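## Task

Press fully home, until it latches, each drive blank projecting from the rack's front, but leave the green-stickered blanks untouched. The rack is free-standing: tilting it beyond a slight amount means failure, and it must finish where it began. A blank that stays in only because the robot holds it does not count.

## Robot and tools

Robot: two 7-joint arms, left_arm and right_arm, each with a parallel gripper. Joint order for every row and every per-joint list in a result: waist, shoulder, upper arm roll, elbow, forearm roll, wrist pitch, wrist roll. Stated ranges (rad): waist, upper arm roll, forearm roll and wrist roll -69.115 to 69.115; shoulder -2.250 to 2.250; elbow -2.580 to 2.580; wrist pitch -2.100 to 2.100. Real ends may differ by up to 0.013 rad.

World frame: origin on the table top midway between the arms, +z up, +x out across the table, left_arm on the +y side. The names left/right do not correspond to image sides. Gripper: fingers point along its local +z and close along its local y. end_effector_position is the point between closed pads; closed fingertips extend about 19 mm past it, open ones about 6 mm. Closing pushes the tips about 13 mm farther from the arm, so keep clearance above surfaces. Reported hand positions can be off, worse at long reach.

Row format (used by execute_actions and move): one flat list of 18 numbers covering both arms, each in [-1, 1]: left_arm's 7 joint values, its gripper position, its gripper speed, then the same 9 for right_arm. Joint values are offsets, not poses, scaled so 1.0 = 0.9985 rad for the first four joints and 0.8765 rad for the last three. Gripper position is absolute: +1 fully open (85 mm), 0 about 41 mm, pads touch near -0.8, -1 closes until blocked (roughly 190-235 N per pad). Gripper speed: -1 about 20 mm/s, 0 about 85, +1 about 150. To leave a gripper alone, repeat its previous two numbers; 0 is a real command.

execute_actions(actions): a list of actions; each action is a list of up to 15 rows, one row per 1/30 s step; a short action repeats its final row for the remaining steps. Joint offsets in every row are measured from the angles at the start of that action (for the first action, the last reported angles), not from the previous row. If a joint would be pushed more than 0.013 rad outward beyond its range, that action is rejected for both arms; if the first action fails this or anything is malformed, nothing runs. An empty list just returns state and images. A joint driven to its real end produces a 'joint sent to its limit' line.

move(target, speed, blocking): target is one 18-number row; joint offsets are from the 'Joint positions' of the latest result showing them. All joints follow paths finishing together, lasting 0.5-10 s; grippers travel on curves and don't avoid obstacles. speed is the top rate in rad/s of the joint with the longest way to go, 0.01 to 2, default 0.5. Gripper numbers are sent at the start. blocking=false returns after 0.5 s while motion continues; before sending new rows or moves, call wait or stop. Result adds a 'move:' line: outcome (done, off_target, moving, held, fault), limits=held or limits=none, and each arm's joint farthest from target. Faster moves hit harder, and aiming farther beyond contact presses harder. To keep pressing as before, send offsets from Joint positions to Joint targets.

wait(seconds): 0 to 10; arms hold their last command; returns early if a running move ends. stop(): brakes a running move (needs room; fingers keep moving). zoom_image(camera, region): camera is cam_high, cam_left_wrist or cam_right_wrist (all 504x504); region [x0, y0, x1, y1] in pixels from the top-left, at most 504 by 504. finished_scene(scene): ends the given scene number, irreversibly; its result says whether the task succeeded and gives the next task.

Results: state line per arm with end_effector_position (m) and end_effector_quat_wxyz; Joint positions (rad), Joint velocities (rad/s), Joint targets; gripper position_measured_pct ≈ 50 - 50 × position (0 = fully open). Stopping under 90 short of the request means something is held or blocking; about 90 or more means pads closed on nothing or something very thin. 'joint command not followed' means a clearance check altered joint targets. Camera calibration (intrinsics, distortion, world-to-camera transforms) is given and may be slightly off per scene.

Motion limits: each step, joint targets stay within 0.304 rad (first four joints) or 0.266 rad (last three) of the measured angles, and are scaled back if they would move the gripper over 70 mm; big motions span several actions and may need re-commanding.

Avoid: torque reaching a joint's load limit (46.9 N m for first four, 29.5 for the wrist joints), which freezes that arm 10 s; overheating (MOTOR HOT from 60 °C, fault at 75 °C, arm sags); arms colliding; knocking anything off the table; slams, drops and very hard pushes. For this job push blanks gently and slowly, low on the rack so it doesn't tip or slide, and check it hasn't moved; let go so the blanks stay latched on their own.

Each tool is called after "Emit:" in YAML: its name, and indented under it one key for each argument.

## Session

Emit:
execute_actions:
  actions: []

Scene clock: 0.00 s.
left_arm: end_effector_position=(+0.0298, +0.1300, +0.3361) position_measured_pct=0.0 end_effector_quat_wxyz=(+0.072, +0.746, +0.271, -0.604) | right_arm: end_effector_position=(+0.4376, +0.0288, +0.1925) position_measured_pct=0.0 end_effector_quat_wxyz=(+0.315, +0.280, +0.905, +0.050)
Joint names: [waist, shoulder, upper arm roll, elbow, forearm roll, wrist pitch, wrist roll]
Joint positions: left_arm=[ 0.254  0.368 -0.313  2.195  0.573  1.871 -1.123] | right_arm=[-1.621  0.749  0.695  1.545  0.207  0.689 -0.165]
Joint velocities: left_arm=[-0.001 -0.     0.001 -0.001 -0.001 -0.     0.001] | right_arm=[ 0.001  0.     0.     0.    -0.001 -0.     0.001]
Motor temperatures (°C, as the motors report them): left_arm=[25 24 22 25 37 29 32] | right_arm=[26 27 25 24 31 34 33]
Joint targets: left_arm=[0.254 0.368 -0.313 2.195 0.573 1.871 -1.123] | right_arm=[-1.621 0.749 0.695 1.545 0.207 0.689 -0.165]
camera_calibration (this result's frames):
cam_left_wrist: T_world_to_cam=[[0.443807, -0.868327, -0.221458, 0.184129], [-0.136224, -0.309629, 0.941049, -0.21469], [-0.885708, -0.387476, -0.255702, 0.309814], [0, 0, 0, 1]] pos_world=[0.163442, 0.213455, 0.32203]
cam_right_wrist: T_world_to_cam=[[0.44565, 0.851043, 0.277706, -0.2806], [0.641205, -0.519933, 0.564381, -0.322354], [0.624702, -0.0734503, -0.777401, 0.0290438], [0, 0, 0, 1]] pos_world=[0.313601, 0.0733334, 0.282434]

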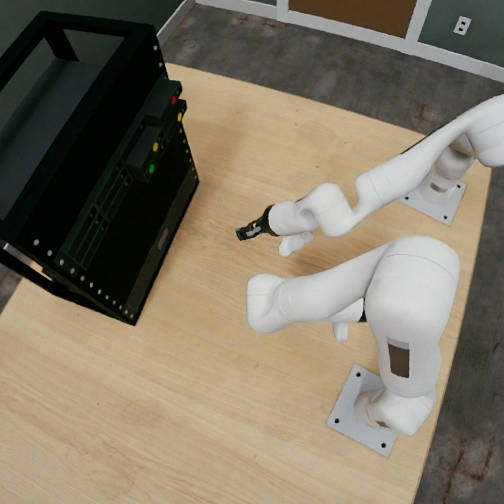

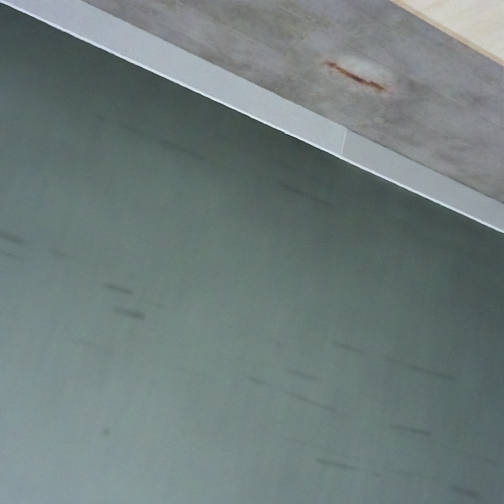

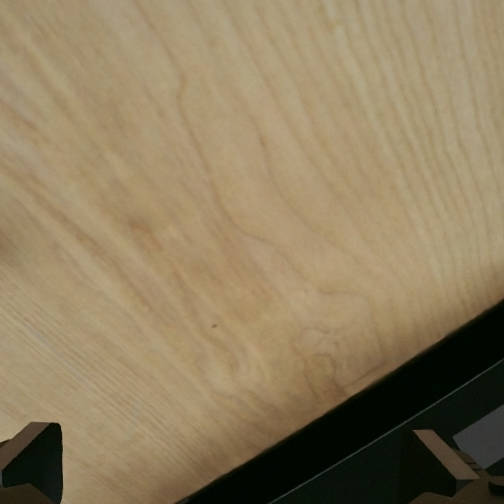

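Emit:
move:
  target: [0,0,0,0,0,0,0,1,0,0.5,-0.407,-0.696,0.728,-0.236,-0.987,-0.816,-1,1]
  speed: 1

Emit:
move:
  target: [0,0,0,0,0,0,0,1,0,0.45,0,0,0,0,-0.987,-0.815,-1,1]
  speed: 1

Scene clock: 9.43 s.
left_arm: end_effector_position=(+0.0298, +0.1300, +0.3361) position_measured_pct=0.0 end_effector_quat_wxyz=(+0.072, +0.746, +0.271, -0.604) | right_arm: end_effector_position=(+0.2859, +0.0172, +0.1720) position_measured_pct=91.7 end_effector_quat_wxyz=(-0.049, +0.632, +0.695, +0.341)
Joint names: [waist, shoulder, upper arm roll, elbow, forearm roll, wrist pitch, wrist roll]
Joint positions: left_arm=[ 0.254  0.368 -0.313  2.195  0.573  1.871 -1.123] | right_arm=[-1.122  0.343 -0.     2.272 -0.    -0.176 -0.88 ]
Joint velocities: left_arm=[-0.     0.    -0.    -0.001 -0.001 -0.002  0.   ] | right_arm=[ 0.002 -0.002 -0.001  0.    -0.001 -0.     0.001]
Motor temperatures (°C, as the motors report them): left_arm=[25 24 22 25 37 29 32] | right_arm=[26 27 25 24 31 34 33]
Joint targets: left_arm=[0.254 0.368 -0.313 2.195 0.573 1.871 -1.123] | right_arm=[-1.122 0.342 -0.000 2.272 -0.000 -0.176 -0.880]
move: done; limits=none; left_arm: farthest joint: the waist, 0.000 radians from its target (0.000 radians at the start); right_arm: farthest joint: the waist, 0.000 radians from its target (0.499 radians at the start)
camera_calibration (this result's frames):
cam_left_wrist: T_world_to_cam=[[0.443807, -0.868327, -0.221458, 0.184128], [-0.136224, -0.309629, 0.941049, -0.214689], [-0.885708, -0.387476, -0.255703, 0.309815], [0, 0, 0, 1]] pos_world=[0.163442, 0.213455, 0.32203]
cam_right_wrist: T_world_to_cam=[[0.896493, -0.0281332, 0.442164, -0.339563], [0.207394, -0.855248, -0.47491, 0.0890128], [0.39152, 0.517455, -0.760889, 0.160632], [0, 0, 0, 1]] pos_world=[0.223064, -0.016545, 0.314639]

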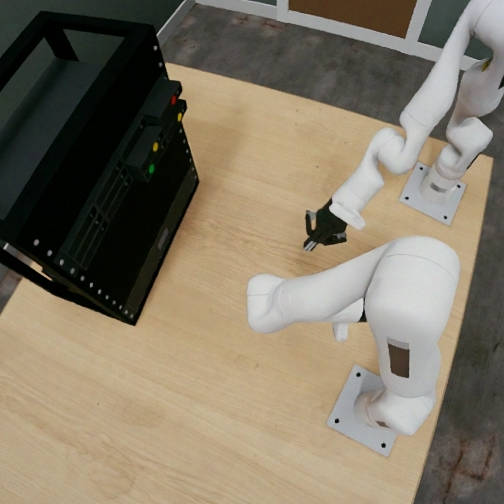

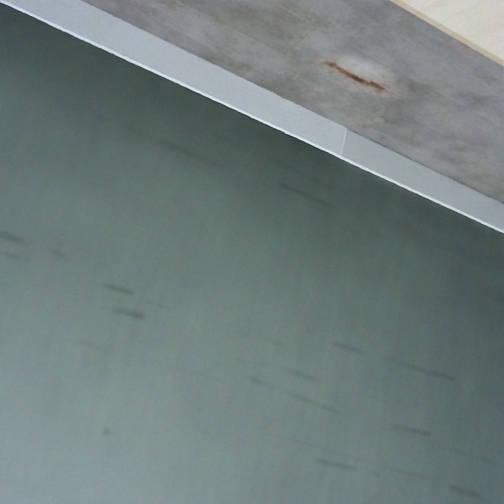

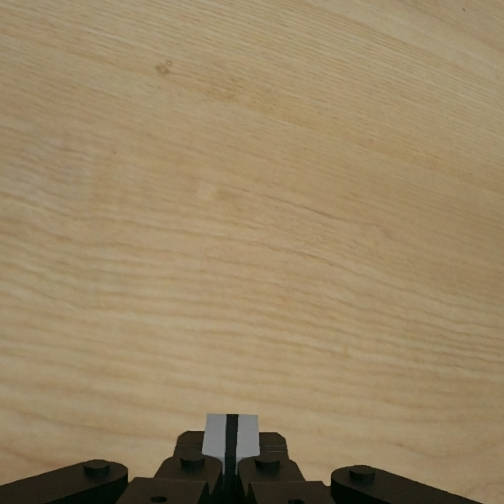

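Scene clock: 11.00 s.
left_arm: end_effector_position=(+0.0298, +0.1300, +0.3361) position_measured_pct=0.0 end_effector_quat_wxyz=(+0.072, +0.746, +0.271, -0.604) | right_arm: end_effector_position=(+0.5252, -0.0982, +0.4087) position_measured_pct=91.7 end_effector_quat_wxyz=(-0.192, +0.686, +0.176, +0.680)
Joint names: [waist, shoulder, upper arm roll, elbow, forearm roll, wrist pitch, wrist roll]
Joint positions: left_arm=[ 0.254  0.368 -0.313  2.195  0.573  1.871 -1.123] | right_arm=[-0.673  0.343 -0.     2.272 -0.    -1.041 -1.595]
Joint velocities: left_arm=[ 0.     0.    -0.     0.     0.002 -0.     0.001] | right_arm=[ 0.003  0.     0.001 -0.    -0.    -0.    -0.   ]
Motor temperatures (°C, as the motors report them): left_arm=[25 24 22 25 37 29 32] | right_arm=[26 27 25 24 31 34 33]
Joint targets: left_arm=[0.254 0.368 -0.313 2.195 0.573 1.871 -1.123] | right_arm=[-0.673 0.343 -0.000 2.272 -0.000 -1.041 -1.595]
move: done; limits=none; left_arm: farthest joint: the waist, 0.000 radians from its target (0.000 radians at the start); right_arm: farthest joint: the waist, 0.000 radians from its target (0.449 radians at the start)
camera_calibration (this result's frames):
cam_left_wrist: T_world_to_cam=[[0.443808, -0.868327, -0.221457, 0.184128], [-0.136224, -0.309629, 0.941049, -0.214689], [-0.885707, -0.387477, -0.255703, 0.309815], [0, 0, 0, 1]] pos_world=[0.163442, 0.213455, 0.32203]
cam_right_wrist: T_world_to_cam=[[0.478612, -0.878016, -0.00431784, -0.343416], [-0.0223564, -0.00727028, -0.999724, 0.471555], [0.877742, 0.478576, -0.023109, -0.25393], [0, 0, 0, 1]] pos_world=[0.39779, -0.176571, 0.464074]

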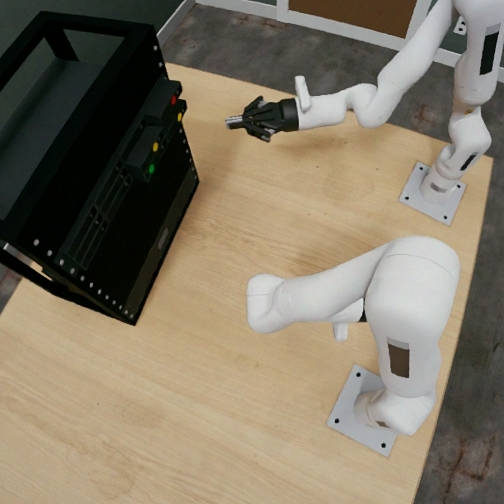

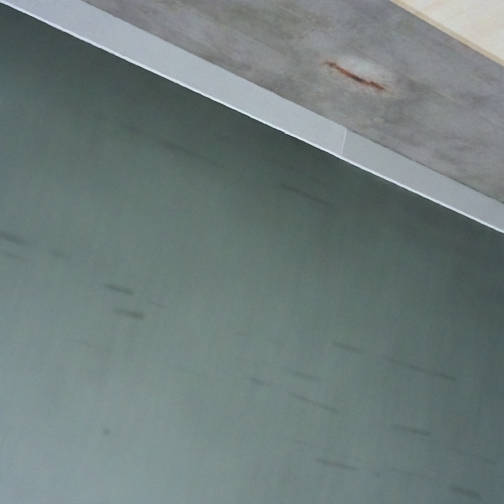

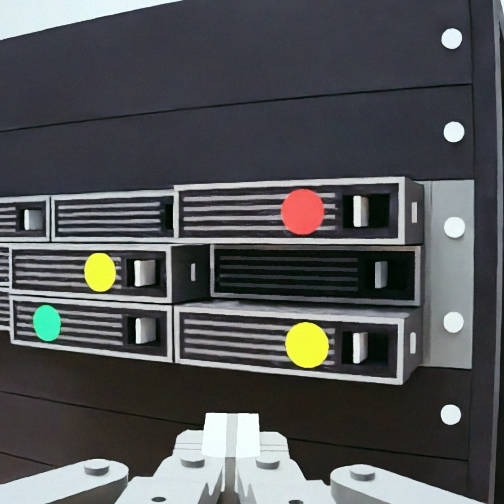

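Emit:
move:
  target: [0,0,0,0,0,0,0,1,0,0.017,0.111,0,-0.267,0,0.176,0,-1,1]

Emit:
move:
  target: [0,0,0,0,0,0,0,1,0,0.043,0.105,0,-0.206,0,0.114,0,-1,1]
  speed: 0.07

Scene clock: 20.67 s.
left_arm: end_effector_position=(+0.0298, +0.1300, +0.3361) position_measured_pct=0.0 end_effector_quat_wxyz=(+0.072, +0.746, +0.271, -0.604) | right_arm: end_effector_position=(+0.6025, -0.0668, +0.4191) position_measured_pct=91.7 end_effector_quat_wxyz=(-0.186, +0.687, +0.170, +0.682)
Joint names: [waist, shoulder, upper arm roll, elbow, forearm roll, wrist pitch, wrist roll]
Joint positions: left_arm=[ 0.254  0.368 -0.313  2.195  0.573  1.871 -1.123] | right_arm=[-0.656  0.453 -0.     2.005 -0.    -0.887 -1.595]
Joint velocities: left_arm=[ 0.    -0.    -0.     0.001 -0.     0.    -0.   ] | right_arm=[ 0.     0.003 -0.001 -0.001  0.001  0.001  0.   ]
Motor temperatures (°C, as the motors report them): left_arm=[25 25 22 25 37 29 32] | right_arm=[26 27 25 24 31 34 33]
Joint targets: left_arm=[0.254 0.368 -0.313 2.195 0.573 1.871 -1.123] | right_arm=[-0.656 0.453 -0.000 2.005 -0.000 -0.887 -1.595]
move: done; limits=none; left_arm: farthest joint: the waist, 0.000 radians from its target (0.000 radians at the start); right_arm: farthest joint: the shoulder, 0.001 radians from its target (0.111 radians at the start)
camera_calibration (this result's frames):
cam_left_wrist: T_world_to_cam=[[0.443808, -0.868327, -0.221457, 0.184127], [-0.136225, -0.30963, 0.941049, -0.214689], [-0.885707, -0.387477, -0.255704, 0.309816], [0, 0, 0, 1]] pos_world=[0.163443, 0.213455, 0.32203]
cam_right_wrist: T_world_to_cam=[[0.463677, -0.885994, -0.00441862, -0.344355], [-0.0209983, -0.00600325, -0.999761, 0.483187], [0.885756, 0.463659, -0.0213879, -0.343121], [0, 0, 0, 1]] pos_world=[0.473737, -0.143104, 0.474212]

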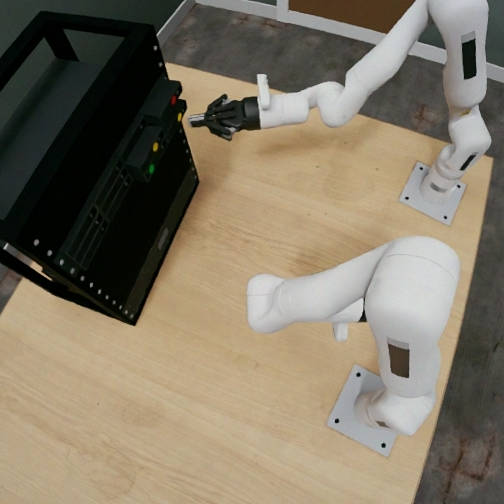

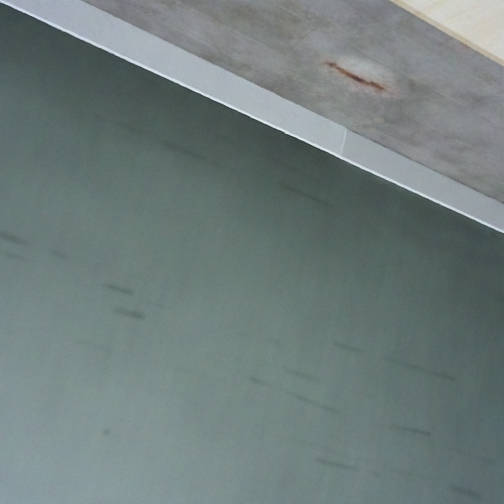

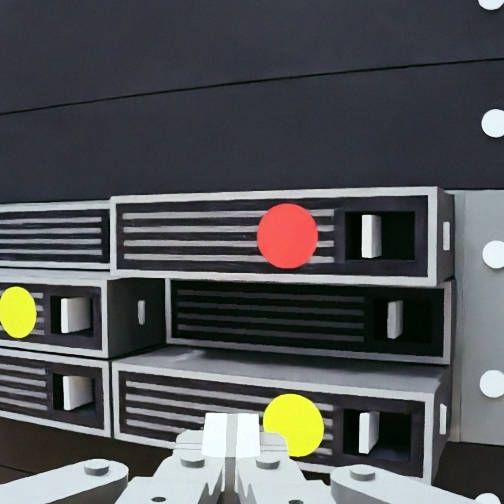

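Scene clock: 23.90 s.
left_arm: end_effector_position=(+0.0298, +0.1300, +0.3361) position_measured_pct=0.0 end_effector_quat_wxyz=(+0.072, +0.746, +0.271, -0.604) | right_arm: end_effector_position=(+0.6623, -0.0628, +0.4198) position_measured_pct=91.7 end_effector_quat_wxyz=(-0.175, +0.691, +0.159, +0.683)
Joint names: [waist, shoulder, upper arm roll, elbow, forearm roll, wrist pitch, wrist roll]
Joint positions: left_arm=[ 0.254  0.368 -0.313  2.195  0.573  1.871 -1.123] | right_arm=[-0.618  0.543 -0.005  1.82   0.003 -0.788 -1.595]
Joint velocities: left_arm=[-0.    -0.     0.001 -0.     0.     0.001 -0.   ] | right_arm=[ 0.     0.001 -0.001 -0.     0.     0.001  0.   ]
Motor temperatures (°C, as the motors report them): left_arm=[25 25 22 25 37 29 32] | right_arm=[26 27 25 24 31 34 33]
Joint targets: left_arm=[0.254 0.368 -0.313 2.195 0.573 1.871 -1.123] | right_arm=[-0.613 0.558 -0.000 1.800 -0.000 -0.787 -1.595]
move: off_target (right_arm); limits=none; left_arm: farthest joint: the waist, 0.000 radians from its target (0.000 radians at the start); right_arm: farthest joint: the elbow, 0.021 radians from its target (0.206 radians at the start)
camera_calibration (this result's frames):
cam_left_wrist: T_world_to_cam=[[0.443808, -0.868327, -0.221457, 0.184127], [-0.136225, -0.30963, 0.941048, -0.214689], [-0.885707, -0.387477, -0.255704, 0.309816], [0, 0, 0, 1]] pos_world=[0.163443, 0.213455, 0.32203]
cam_right_wrist: T_world_to_cam=[[0.434652, -0.900588, -0.00433436, -0.350207], [-0.0247008, -0.00711016, -0.99967, 0.487474], [0.90026, 0.434616, -0.0253357, -0.407698], [0, 0, 0, 1]] pos_world=[0.531293, -0.134734, 0.475466]

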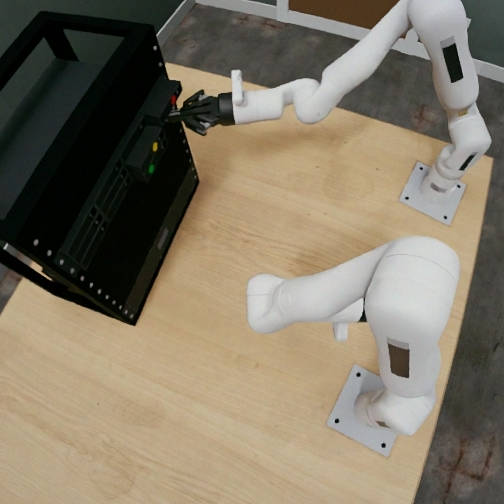

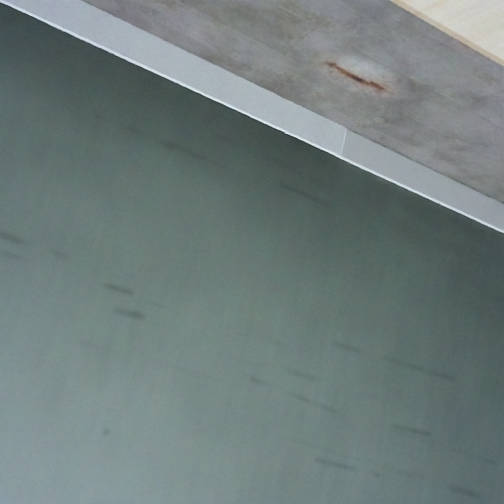

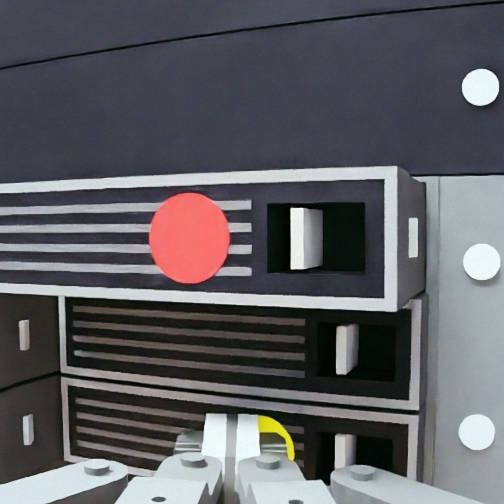

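Emit:
move:
  target: [0,0,0,0,0,0,0,1,0,-0.038,-0.09,0,0.185,0,-0.113,0,-1,1]
  speed: 0.3

Emit:
move:
  target: [0,0,0,0,0,0,0,1,0,0,-0.107,0,-0.079,0,0.212,0,-1,1]
  speed: 0.3

Emit:
move:
  target: [0,0,0,0,0,0,0,1,0,0.043,0.12,0,-0.201,0,0.092,0,-1,1]
  speed: 0.07

Scene clock: 32.30 s.
left_arm: end_effector_position=(+0.0298, +0.1300, +0.3361) position_measured_pct=0.0 end_effector_quat_wxyz=(+0.072, +0.746, +0.271, -0.604) | right_arm: end_effector_position=(+0.6013, -0.0643, +0.4191) position_measured_pct=91.7 end_effector_quat_wxyz=(-0.188, +0.686, +0.172, +0.681)
Joint names: [waist, shoulder, upper arm roll, elbow, forearm roll, wrist pitch, wrist roll]
Joint positions: left_arm=[ 0.254  0.368 -0.313  2.195  0.573  1.871 -1.123] | right_arm=[-0.655  0.453 -0.005  2.005  0.003 -0.887 -1.595]
Joint velocities: left_arm=[ 0.002  0.    -0.     0.001  0.001  0.001 -0.   ] | right_arm=[-0.001 -0.002  0.002  0.001 -0.    -0.001  0.001]
Motor temperatures (°C, as the motors report them): left_arm=[25 25 22 25 37 29 32] | right_arm=[26 27 25 24 31 34 33]
Joint targets: left_arm=[0.254 0.368 -0.313 2.195 0.573 1.871 -1.123] | right_arm=[-0.656 0.453 -0.005 2.005 0.003 -0.887 -1.595]
move: done; limits=none; left_arm: farthest joint: the waist, 0.000 radians from its target (0.000 radians at the start); right_arm: farthest joint: the waist, 0.000 radians from its target (0.038 radians at the start)
camera_calibration (this result's frames):
cam_left_wrist: T_world_to_cam=[[0.443809, -0.868326, -0.221457, 0.184126], [-0.136225, -0.30963, 0.941048, -0.214688], [-0.885707, -0.387478, -0.255704, 0.309816], [0, 0, 0, 1]] pos_world=[0.163444, 0.213455, 0.32203]
cam_right_wrist: T_world_to_cam=[[0.468785, -0.883302, -0.0042871, -0.344496], [-0.0208639, -0.00622053, -0.999763, 0.483064], [0.883066, 0.468763, -0.0213452, -0.341315], [0, 0, 0, 1]] pos_world=[0.472977, -0.141294, 0.474187]

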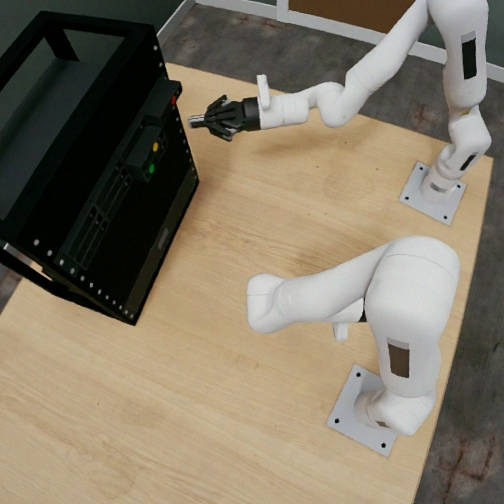

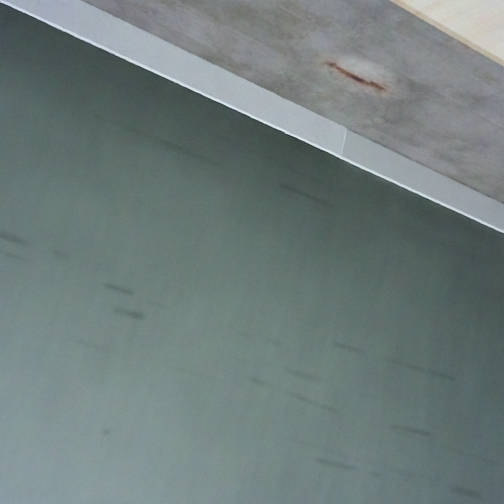

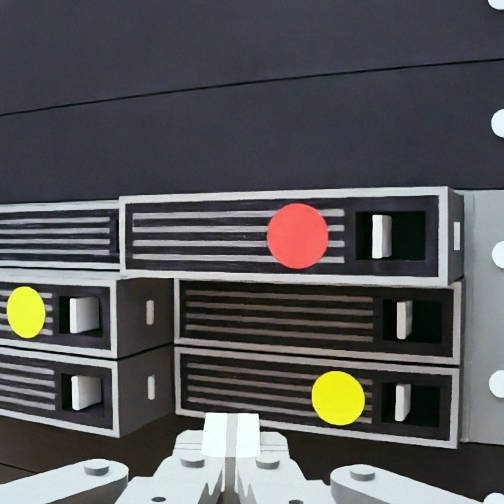

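Scene clock: 33.40 s.
left_arm: end_effector_position=(+0.0298, +0.1300, +0.3361) position_measured_pct=0.0 end_effector_quat_wxyz=(+0.072, +0.746, +0.271, -0.604) | right_arm: end_effector_position=(+0.6015, -0.0642, +0.4773) position_measured_pct=91.7 end_effector_quat_wxyz=(-0.188, +0.686, +0.172, +0.681)
Joint names: [waist, shoulder, upper arm roll, elbow, forearm roll, wrist pitch, wrist roll]
Joint positions: left_arm=[ 0.254  0.368 -0.313  2.195  0.573  1.871 -1.123] | right_arm=[-0.655  0.347 -0.005  1.926  0.003 -0.701 -1.595]
Joint velocities: left_arm=[-0.001  0.     0.    -0.001  0.001 -0.001 -0.001] | right_arm=[ 0.    -0.003 -0.    -0.001 -0.     0.001 -0.   ]
Motor temperatures (°C, as the motors report them): left_arm=[25 25 22 25 37 29 32] | right_arm=[26 27 25 24 31 34 33]
Joint targets: left_arm=[0.254 0.368 -0.313 2.195 0.573 1.871 -1.123] | right_arm=[-0.655 0.347 -0.005 1.926 0.003 -0.701 -1.595]
move: done; limits=none; left_arm: farthest joint: the waist, 0.000 radians from its target (0.000 radians at the start); right_arm: farthest joint: the shoulder, 0.001 radians from its target (0.107 radians at the start)
camera_calibration (this result's frames):
cam_left_wrist: T_world_to_cam=[[0.443809, -0.868326, -0.221457, 0.184126], [-0.136225, -0.30963, 0.941048, -0.214688], [-0.885707, -0.387478, -0.255704, 0.309817], [0, 0, 0, 1]] pos_world=[0.163444, 0.213454, 0.322029]
cam_right_wrist: T_world_to_cam=[[0.468606, -0.883401, -0.00340514, -0.344581], [-0.0206571, -0.00710403, -0.999761, 0.541057], [0.883166, 0.468564, -0.0215775, -0.340285], [0, 0, 0, 1]] pos_world=[0.473177, -0.141114, 0.532412]

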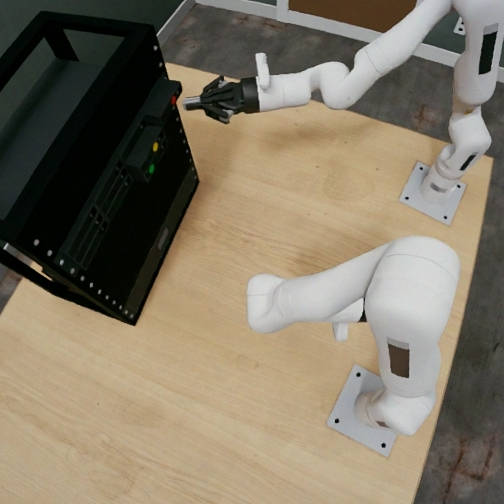

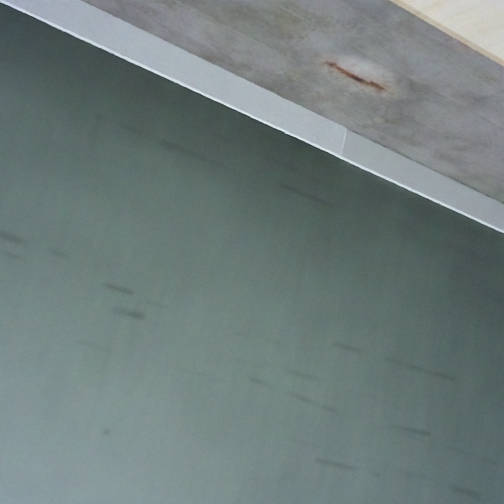

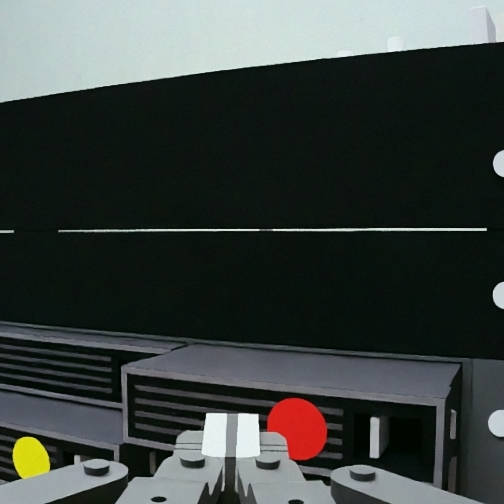

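Scene clock: 36.57 s.
left_arm: end_effector_position=(+0.0298, +0.1300, +0.3361) position_measured_pct=0.0 end_effector_quat_wxyz=(+0.072, +0.746, +0.271, -0.604) | right_arm: end_effector_position=(+0.6618, -0.0602, +0.4783) position_measured_pct=91.7 end_effector_quat_wxyz=(-0.176, +0.690, +0.161, +0.683)
Joint names: [waist, shoulder, upper arm roll, elbow, forearm roll, wrist pitch, wrist roll]
Joint positions: left_arm=[ 0.254  0.368 -0.313  2.195  0.573  1.871 -1.123] | right_arm=[-0.617  0.452 -0.009  1.742  0.006 -0.619 -1.595]
Joint velocities: left_arm=[ 0.    -0.    -0.     0.001  0.001  0.001 -0.   ] | right_arm=[ 0.    -0.    -0.001 -0.001  0.     0.001 -0.   ]
Motor temperatures (°C, as the motors report them): left_arm=[25 25 22 25 37 29 32] | right_arm=[26 27 25 24 31 34 33]
Joint targets: left_arm=[0.254 0.368 -0.313 2.195 0.573 1.871 -1.123] | right_arm=[-0.613 0.467 -0.005 1.725 0.003 -0.620 -1.595]
move: off_target (right_arm); limits=none; left_arm: farthest joint: the waist, 0.000 radians from its target (0.000 radians at the start); right_arm: farthest joint: the elbow, 0.017 radians from its target (0.201 radians at the start)
camera_calibration (this result's frames):
cam_left_wrist: T_world_to_cam=[[0.443809, -0.868326, -0.221457, 0.184125], [-0.136225, -0.30963, 0.941048, -0.214688], [-0.885706, -0.387478, -0.255705, 0.309817], [0, 0, 0, 1]] pos_world=[0.163445, 0.213454, 0.322029]
cam_right_wrist: T_world_to_cam=[[0.438792, -0.898582, -0.00352607, -0.350402], [-0.024375, -0.00797994, -0.999671, 0.545754], [0.898258, 0.438734, -0.0254044, -0.405331], [0, 0, 0, 1]] pos_world=[0.531148, -0.132677, 0.534042]

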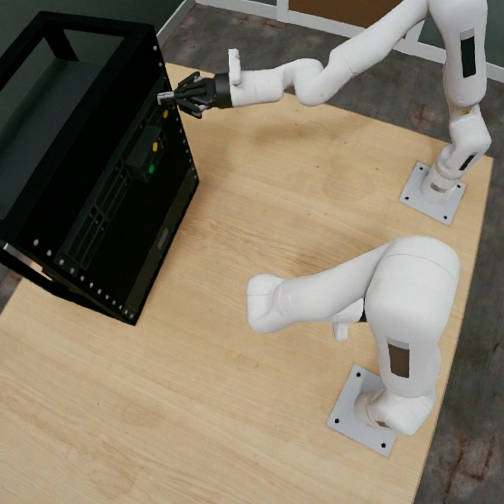

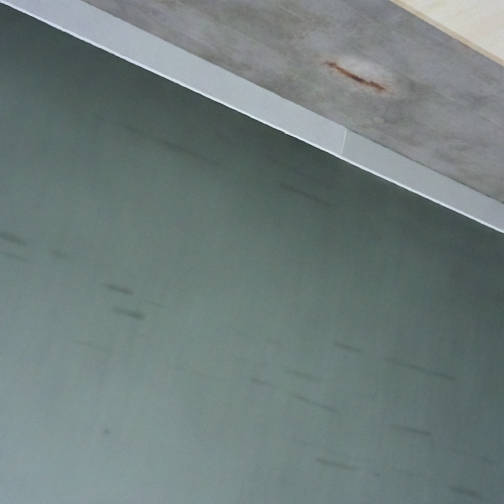

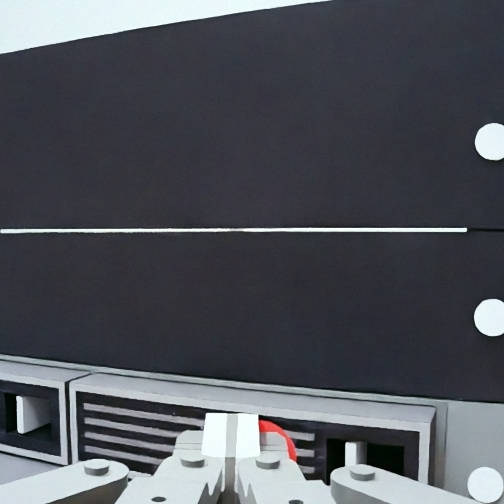

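Emit:
move:
  target: [0,0,0,0,0,0,0,1,0,-0.06,-0.15,0,0.36,0,-0.24,0,-1,1]

Emit:
move:
  target: [0,0,0,0,0,0,0,1,0,-0.123,0.255,0,-0.434,0,0.2,0,-1,1]
  speed: 0.4

Scene clock: 42.77 s.
left_arm: end_effector_position=(+0.0298, +0.1300, +0.3361) position_measured_pct=0.0 end_effector_quat_wxyz=(+0.072, +0.746, +0.271, -0.604) | right_arm: end_effector_position=(+0.5530, -0.0719, +0.4525) position_measured_pct=91.7 end_effector_quat_wxyz=(-0.197, +0.685, +0.182, +0.678)
Joint names: [waist, shoulder, upper arm roll, elbow, forearm roll, wrist pitch, wrist roll]
Joint positions: left_arm=[ 0.254  0.368 -0.313  2.195  0.573  1.871 -1.123] | right_arm=[-0.677  0.302 -0.009  2.102  0.006 -0.829 -1.595]
Joint velocities: left_arm=[ 0.001 -0.     0.    -0.     0.001  0.     0.   ] | right_arm=[-0.001 -0.003 -0.     0.001 -0.    -0.001 -0.003]
Motor temperatures (°C, as the motors report them): left_arm=[25 25 22 25 37 29 32] | right_arm=[26 27 25 24 31 34 33]
Joint targets: left_arm=[0.254 0.368 -0.313 2.195 0.573 1.871 -1.123] | right_arm=[-0.677 0.302 -0.009 2.102 0.006 -0.829 -1.595]
move: done; limits=none; left_arm: farthest joint: the waist, 0.000 radians from its target (0.000 radians at the start); right_arm: farthest joint: the waist, 0.000 radians from its target (0.060 radians at the start)
camera_calibration (this result's frames):
cam_left_wrist: T_world_to_cam=[[0.44381, -0.868326, -0.221457, 0.184125], [-0.136226, -0.30963, 0.941048, -0.214688], [-0.885706, -0.387478, -0.255705, 0.309817], [0, 0, 0, 1]] pos_world=[0.163445, 0.213454, 0.322029]
cam_right_wrist: T_world_to_cam=[[0.492917, -0.870071, -0.00303764, -0.341382], [-0.0232054, -0.0096563, -0.999684, 0.516387], [0.869767, 0.492832, -0.0249501, -0.283663], [0, 0, 0, 1]] pos_world=[0.426977, -0.152242, 0.50811]

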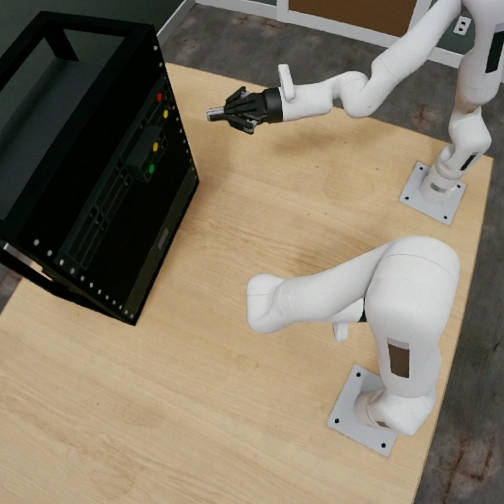

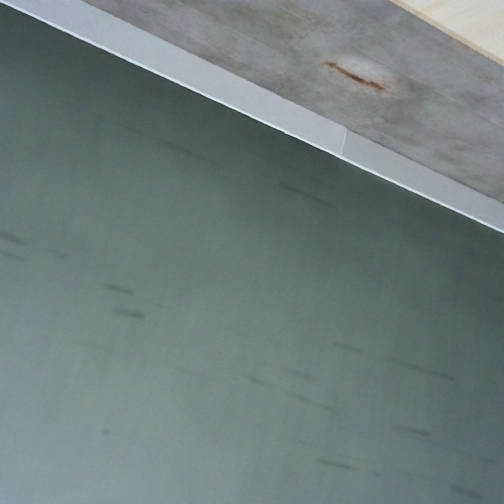

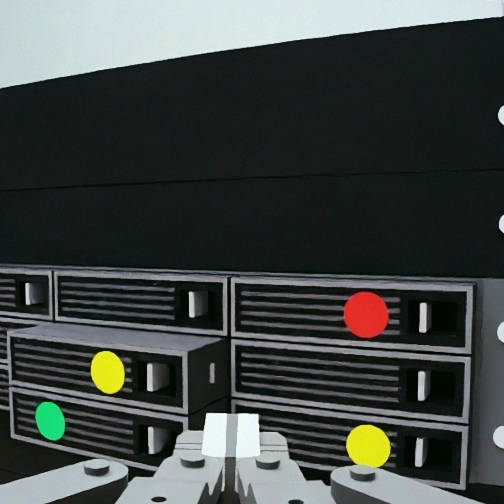

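Scene clock: 44.37 s.
left_arm: end_effector_position=(+0.0298, +0.1300, +0.3361) position_measured_pct=0.0 end_effector_quat_wxyz=(+0.072, +0.746, +0.271, -0.604) | right_arm: end_effector_position=(+0.6165, +0.0783, +0.4512) position_measured_pct=91.7 end_effector_quat_wxyz=(-0.239, +0.671, +0.223, +0.665)
Joint names: [waist, shoulder, upper arm roll, elbow, forearm roll, wrist pitch, wrist roll]
Joint positions: left_arm=[ 0.254  0.368 -0.313  2.195  0.573  1.871 -1.123] | right_arm=[-0.801  0.555 -0.01   1.67   0.006 -0.654 -1.595]
Joint velocities: left_arm=[ 0.    -0.    -0.001 -0.     0.001  0.    -0.   ] | right_arm=[-0.001  0.002  0.    -0.002 -0.    -0.    -0.001]
Motor temperatures (°C, as the motors report them): left_arm=[25 25 22 25 37 29 32] | right_arm=[26 27 25 24 31 34 33]
Joint targets: left_arm=[0.254 0.368 -0.313 2.195 0.573 1.871 -1.123] | right_arm=[-0.800 0.557 -0.009 1.668 0.006 -0.654 -1.595]
move: done; limits=none; left_arm: farthest joint: the waist, 0.000 radians from its target (0.000 radians at the start); right_arm: farthest joint: the shoulder, 0.002 radians from its target (0.254 radians at the start)
camera_calibration (this result's frames):
cam_left_wrist: T_world_to_cam=[[0.44381, -0.868326, -0.221456, 0.184124], [-0.136226, -0.30963, 0.941048, -0.214688], [-0.885706, -0.387479, -0.255705, 0.309818], [0, 0, 0, 1]] pos_world=[0.163445, 0.213454, 0.322029]
cam_right_wrist: T_world_to_cam=[[0.596369, -0.802697, -0.0046541, -0.310372], [-0.0193523, -0.00858116, -0.999776, 0.515608], [0.802477, 0.596326, -0.0206516, -0.381533], [0, 0, 0, 1]] pos_world=[0.501246, -0.0171922, 0.506168]

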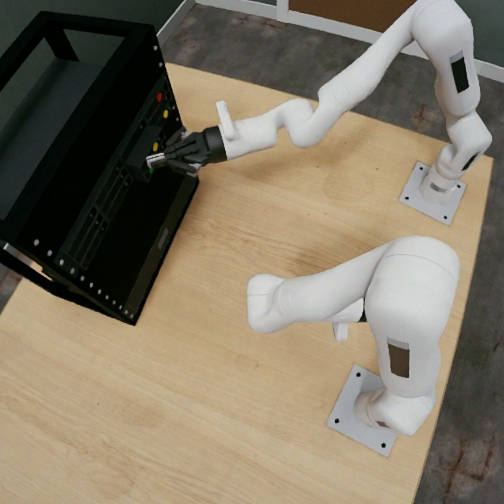

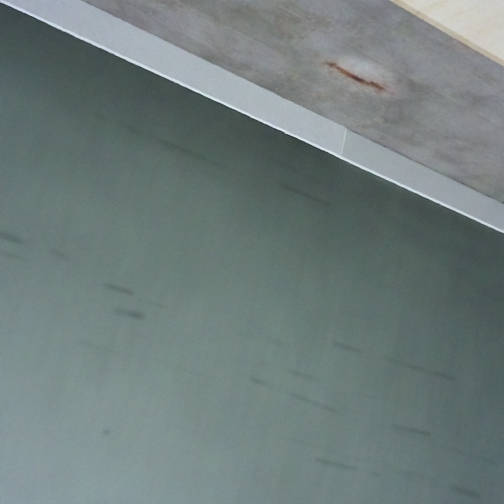

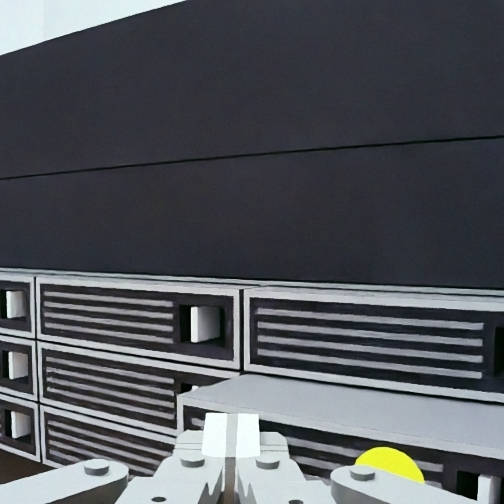

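Emit:
move:
  target: [0,0,0,0,0,0,0,1,0,0.066,0.099,0,-0.193,0,0.114,0,-1,1]
  speed: 0.07

Emit:
move:
  target: [0,0,0,0,0,0,0,1,0,-0.05,-0.33,0,0.7,0,-0.42,0,-1,1]

Scene clock: 49.97 s.
left_arm: end_effector_position=(+0.0298, +0.1300, +0.3361) position_measured_pct=0.0 end_effector_quat_wxyz=(+0.072, +0.746, +0.271, -0.604) | right_arm: end_effector_position=(+0.6677, +0.0808, +0.4593) position_measured_pct=91.7 end_effector_quat_wxyz=(-0.230, +0.675, +0.212, +0.669)
Joint names: [waist, shoulder, upper arm roll, elbow, forearm roll, wrist pitch, wrist roll]
Joint positions: left_arm=[ 0.254  0.368 -0.313  2.195  0.573  1.871 -1.123] | right_arm=[-0.754  0.629 -0.025  1.497  0.014 -0.555 -1.595]
Joint velocities: left_arm=[ 0.001 -0.    -0.    -0.001  0.    -0.001  0.   ] | right_arm=[ 0.     0.     0.    -0.001  0.002  0.001 -0.001]
Motor temperatures (°C, as the motors report them): left_arm=[25 25 22 25 37 29 32] | right_arm=[26 27 25 25 31 34 33]
Joint targets: left_arm=[0.254 0.368 -0.313 2.195 0.573 1.871 -1.123] | right_arm=[-0.735 0.654 -0.010 1.477 0.006 -0.554 -1.595]
move: off_target (right_arm); limits=none; left_arm: farthest joint: the waist, 0.000 radians from its target (0.000 radians at the start); right_arm: farthest joint: the shoulder, 0.025 radians from its target (0.099 radians at the start)
camera_calibration (this result's frames):
cam_left_wrist: T_world_to_cam=[[0.44381, -0.868326, -0.221456, 0.184124], [-0.136226, -0.30963, 0.941048, -0.214687], [-0.885706, -0.387479, -0.255706, 0.309818], [0, 0, 0, 1]] pos_world=[0.163446, 0.213454, 0.322029]
cam_right_wrist: T_world_to_cam=[[0.570757, -0.821086, -0.00736875, -0.318984], [-0.0213409, -0.0058624, -0.999755, 0.525818], [0.820842, 0.570774, -0.0208688, -0.434033], [0, 0, 0, 1]] pos_world=[0.549556, -0.011096, 0.514281]

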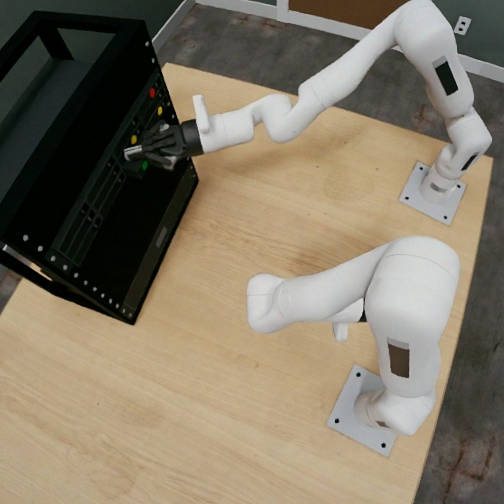

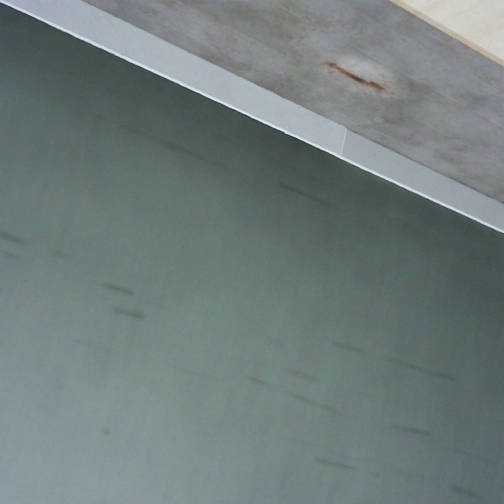

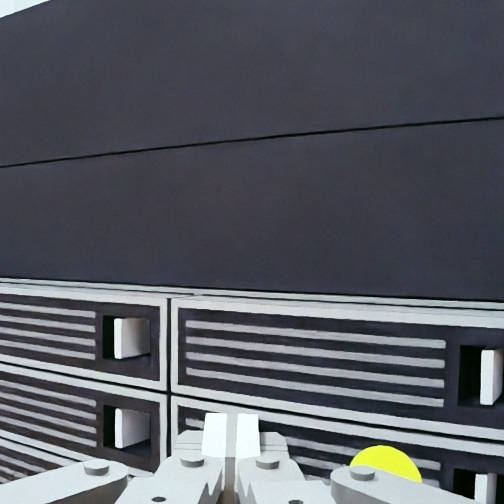

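Scene clock: 51.90 s.
left_arm: end_effector_position=(+0.0298, +0.1300, +0.3361) position_measured_pct=0.0 end_effector_quat_wxyz=(+0.072, +0.746, +0.271, -0.604) | right_arm: end_effector_position=(+0.4839, -0.0079, +0.4352) position_measured_pct=91.7 end_effector_quat_wxyz=(-0.247, +0.668, +0.232, +0.662)
Joint names: [waist, shoulder, upper arm roll, elbow, forearm roll, wrist pitch, wrist roll]
Joint positions: left_arm=[ 0.254  0.368 -0.313  2.195  0.573  1.871 -1.123] | right_arm=[-0.804  0.3   -0.025  2.196  0.014 -0.923 -1.595]
Joint velocities: left_arm=[-0.     0.     0.     0.001 -0.     0.001 -0.   ] | right_arm=[-0.001 -0.002  0.001  0.001  0.002 -0.     0.001]
Motor temperatures (°C, as the motors report them): left_arm=[25 25 22 25 37 29 32] | right_arm=[26 27 25 25 31 34 33]
Joint targets: left_arm=[0.254 0.368 -0.313 2.195 0.573 1.871 -1.123] | right_arm=[-0.804 0.299 -0.025 2.196 0.014 -0.923 -1.595]
move: done; limits=none; left_arm: farthest joint: the waist, 0.000 radians from its target (0.000 radians at the start); right_arm: farthest joint: the waist, 0.000 radians from its target (0.050 radians at the start)
camera_calibration (this result's frames):
cam_left_wrist: T_world_to_cam=[[0.443811, -0.868326, -0.221457, 0.184124], [-0.136226, -0.30963, 0.941048, -0.214687], [-0.885706, -0.387479, -0.255706, 0.309819], [0, 0, 0, 1]] pos_world=[0.163446, 0.213454, 0.322029]
cam_right_wrist: T_world_to_cam=[[0.616848, -0.787076, -0.003312, -0.31091], [-0.0196928, -0.0112267, -0.999743, 0.496461], [0.786836, 0.616754, -0.0224249, -0.215472], [0, 0, 0, 1]] pos_world=[0.371102, -0.106242, 0.490471]

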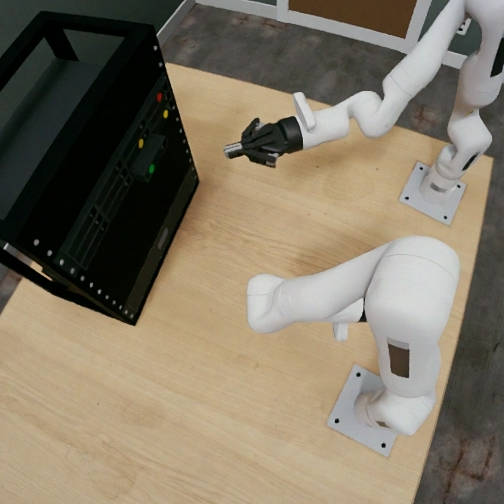

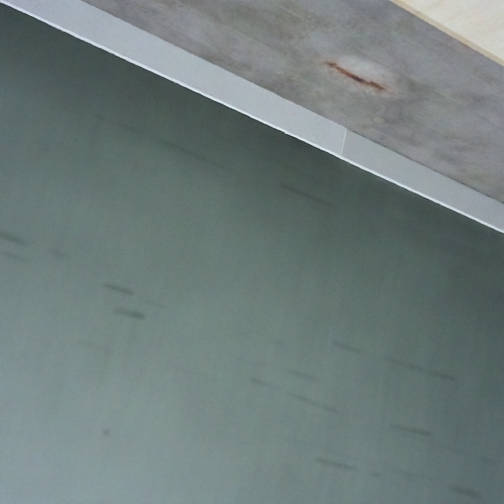

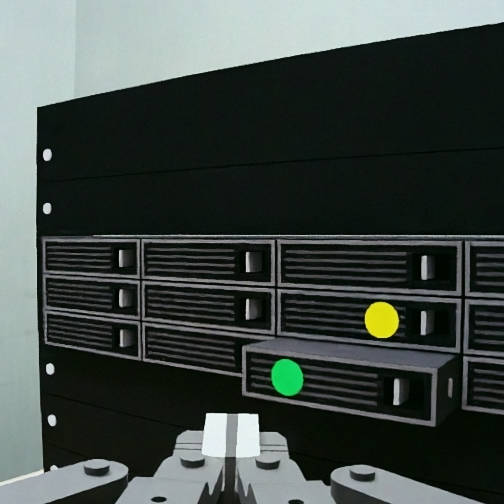

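Emit:
finished_scene:
  scene: 2

The scene is finished: the task was done.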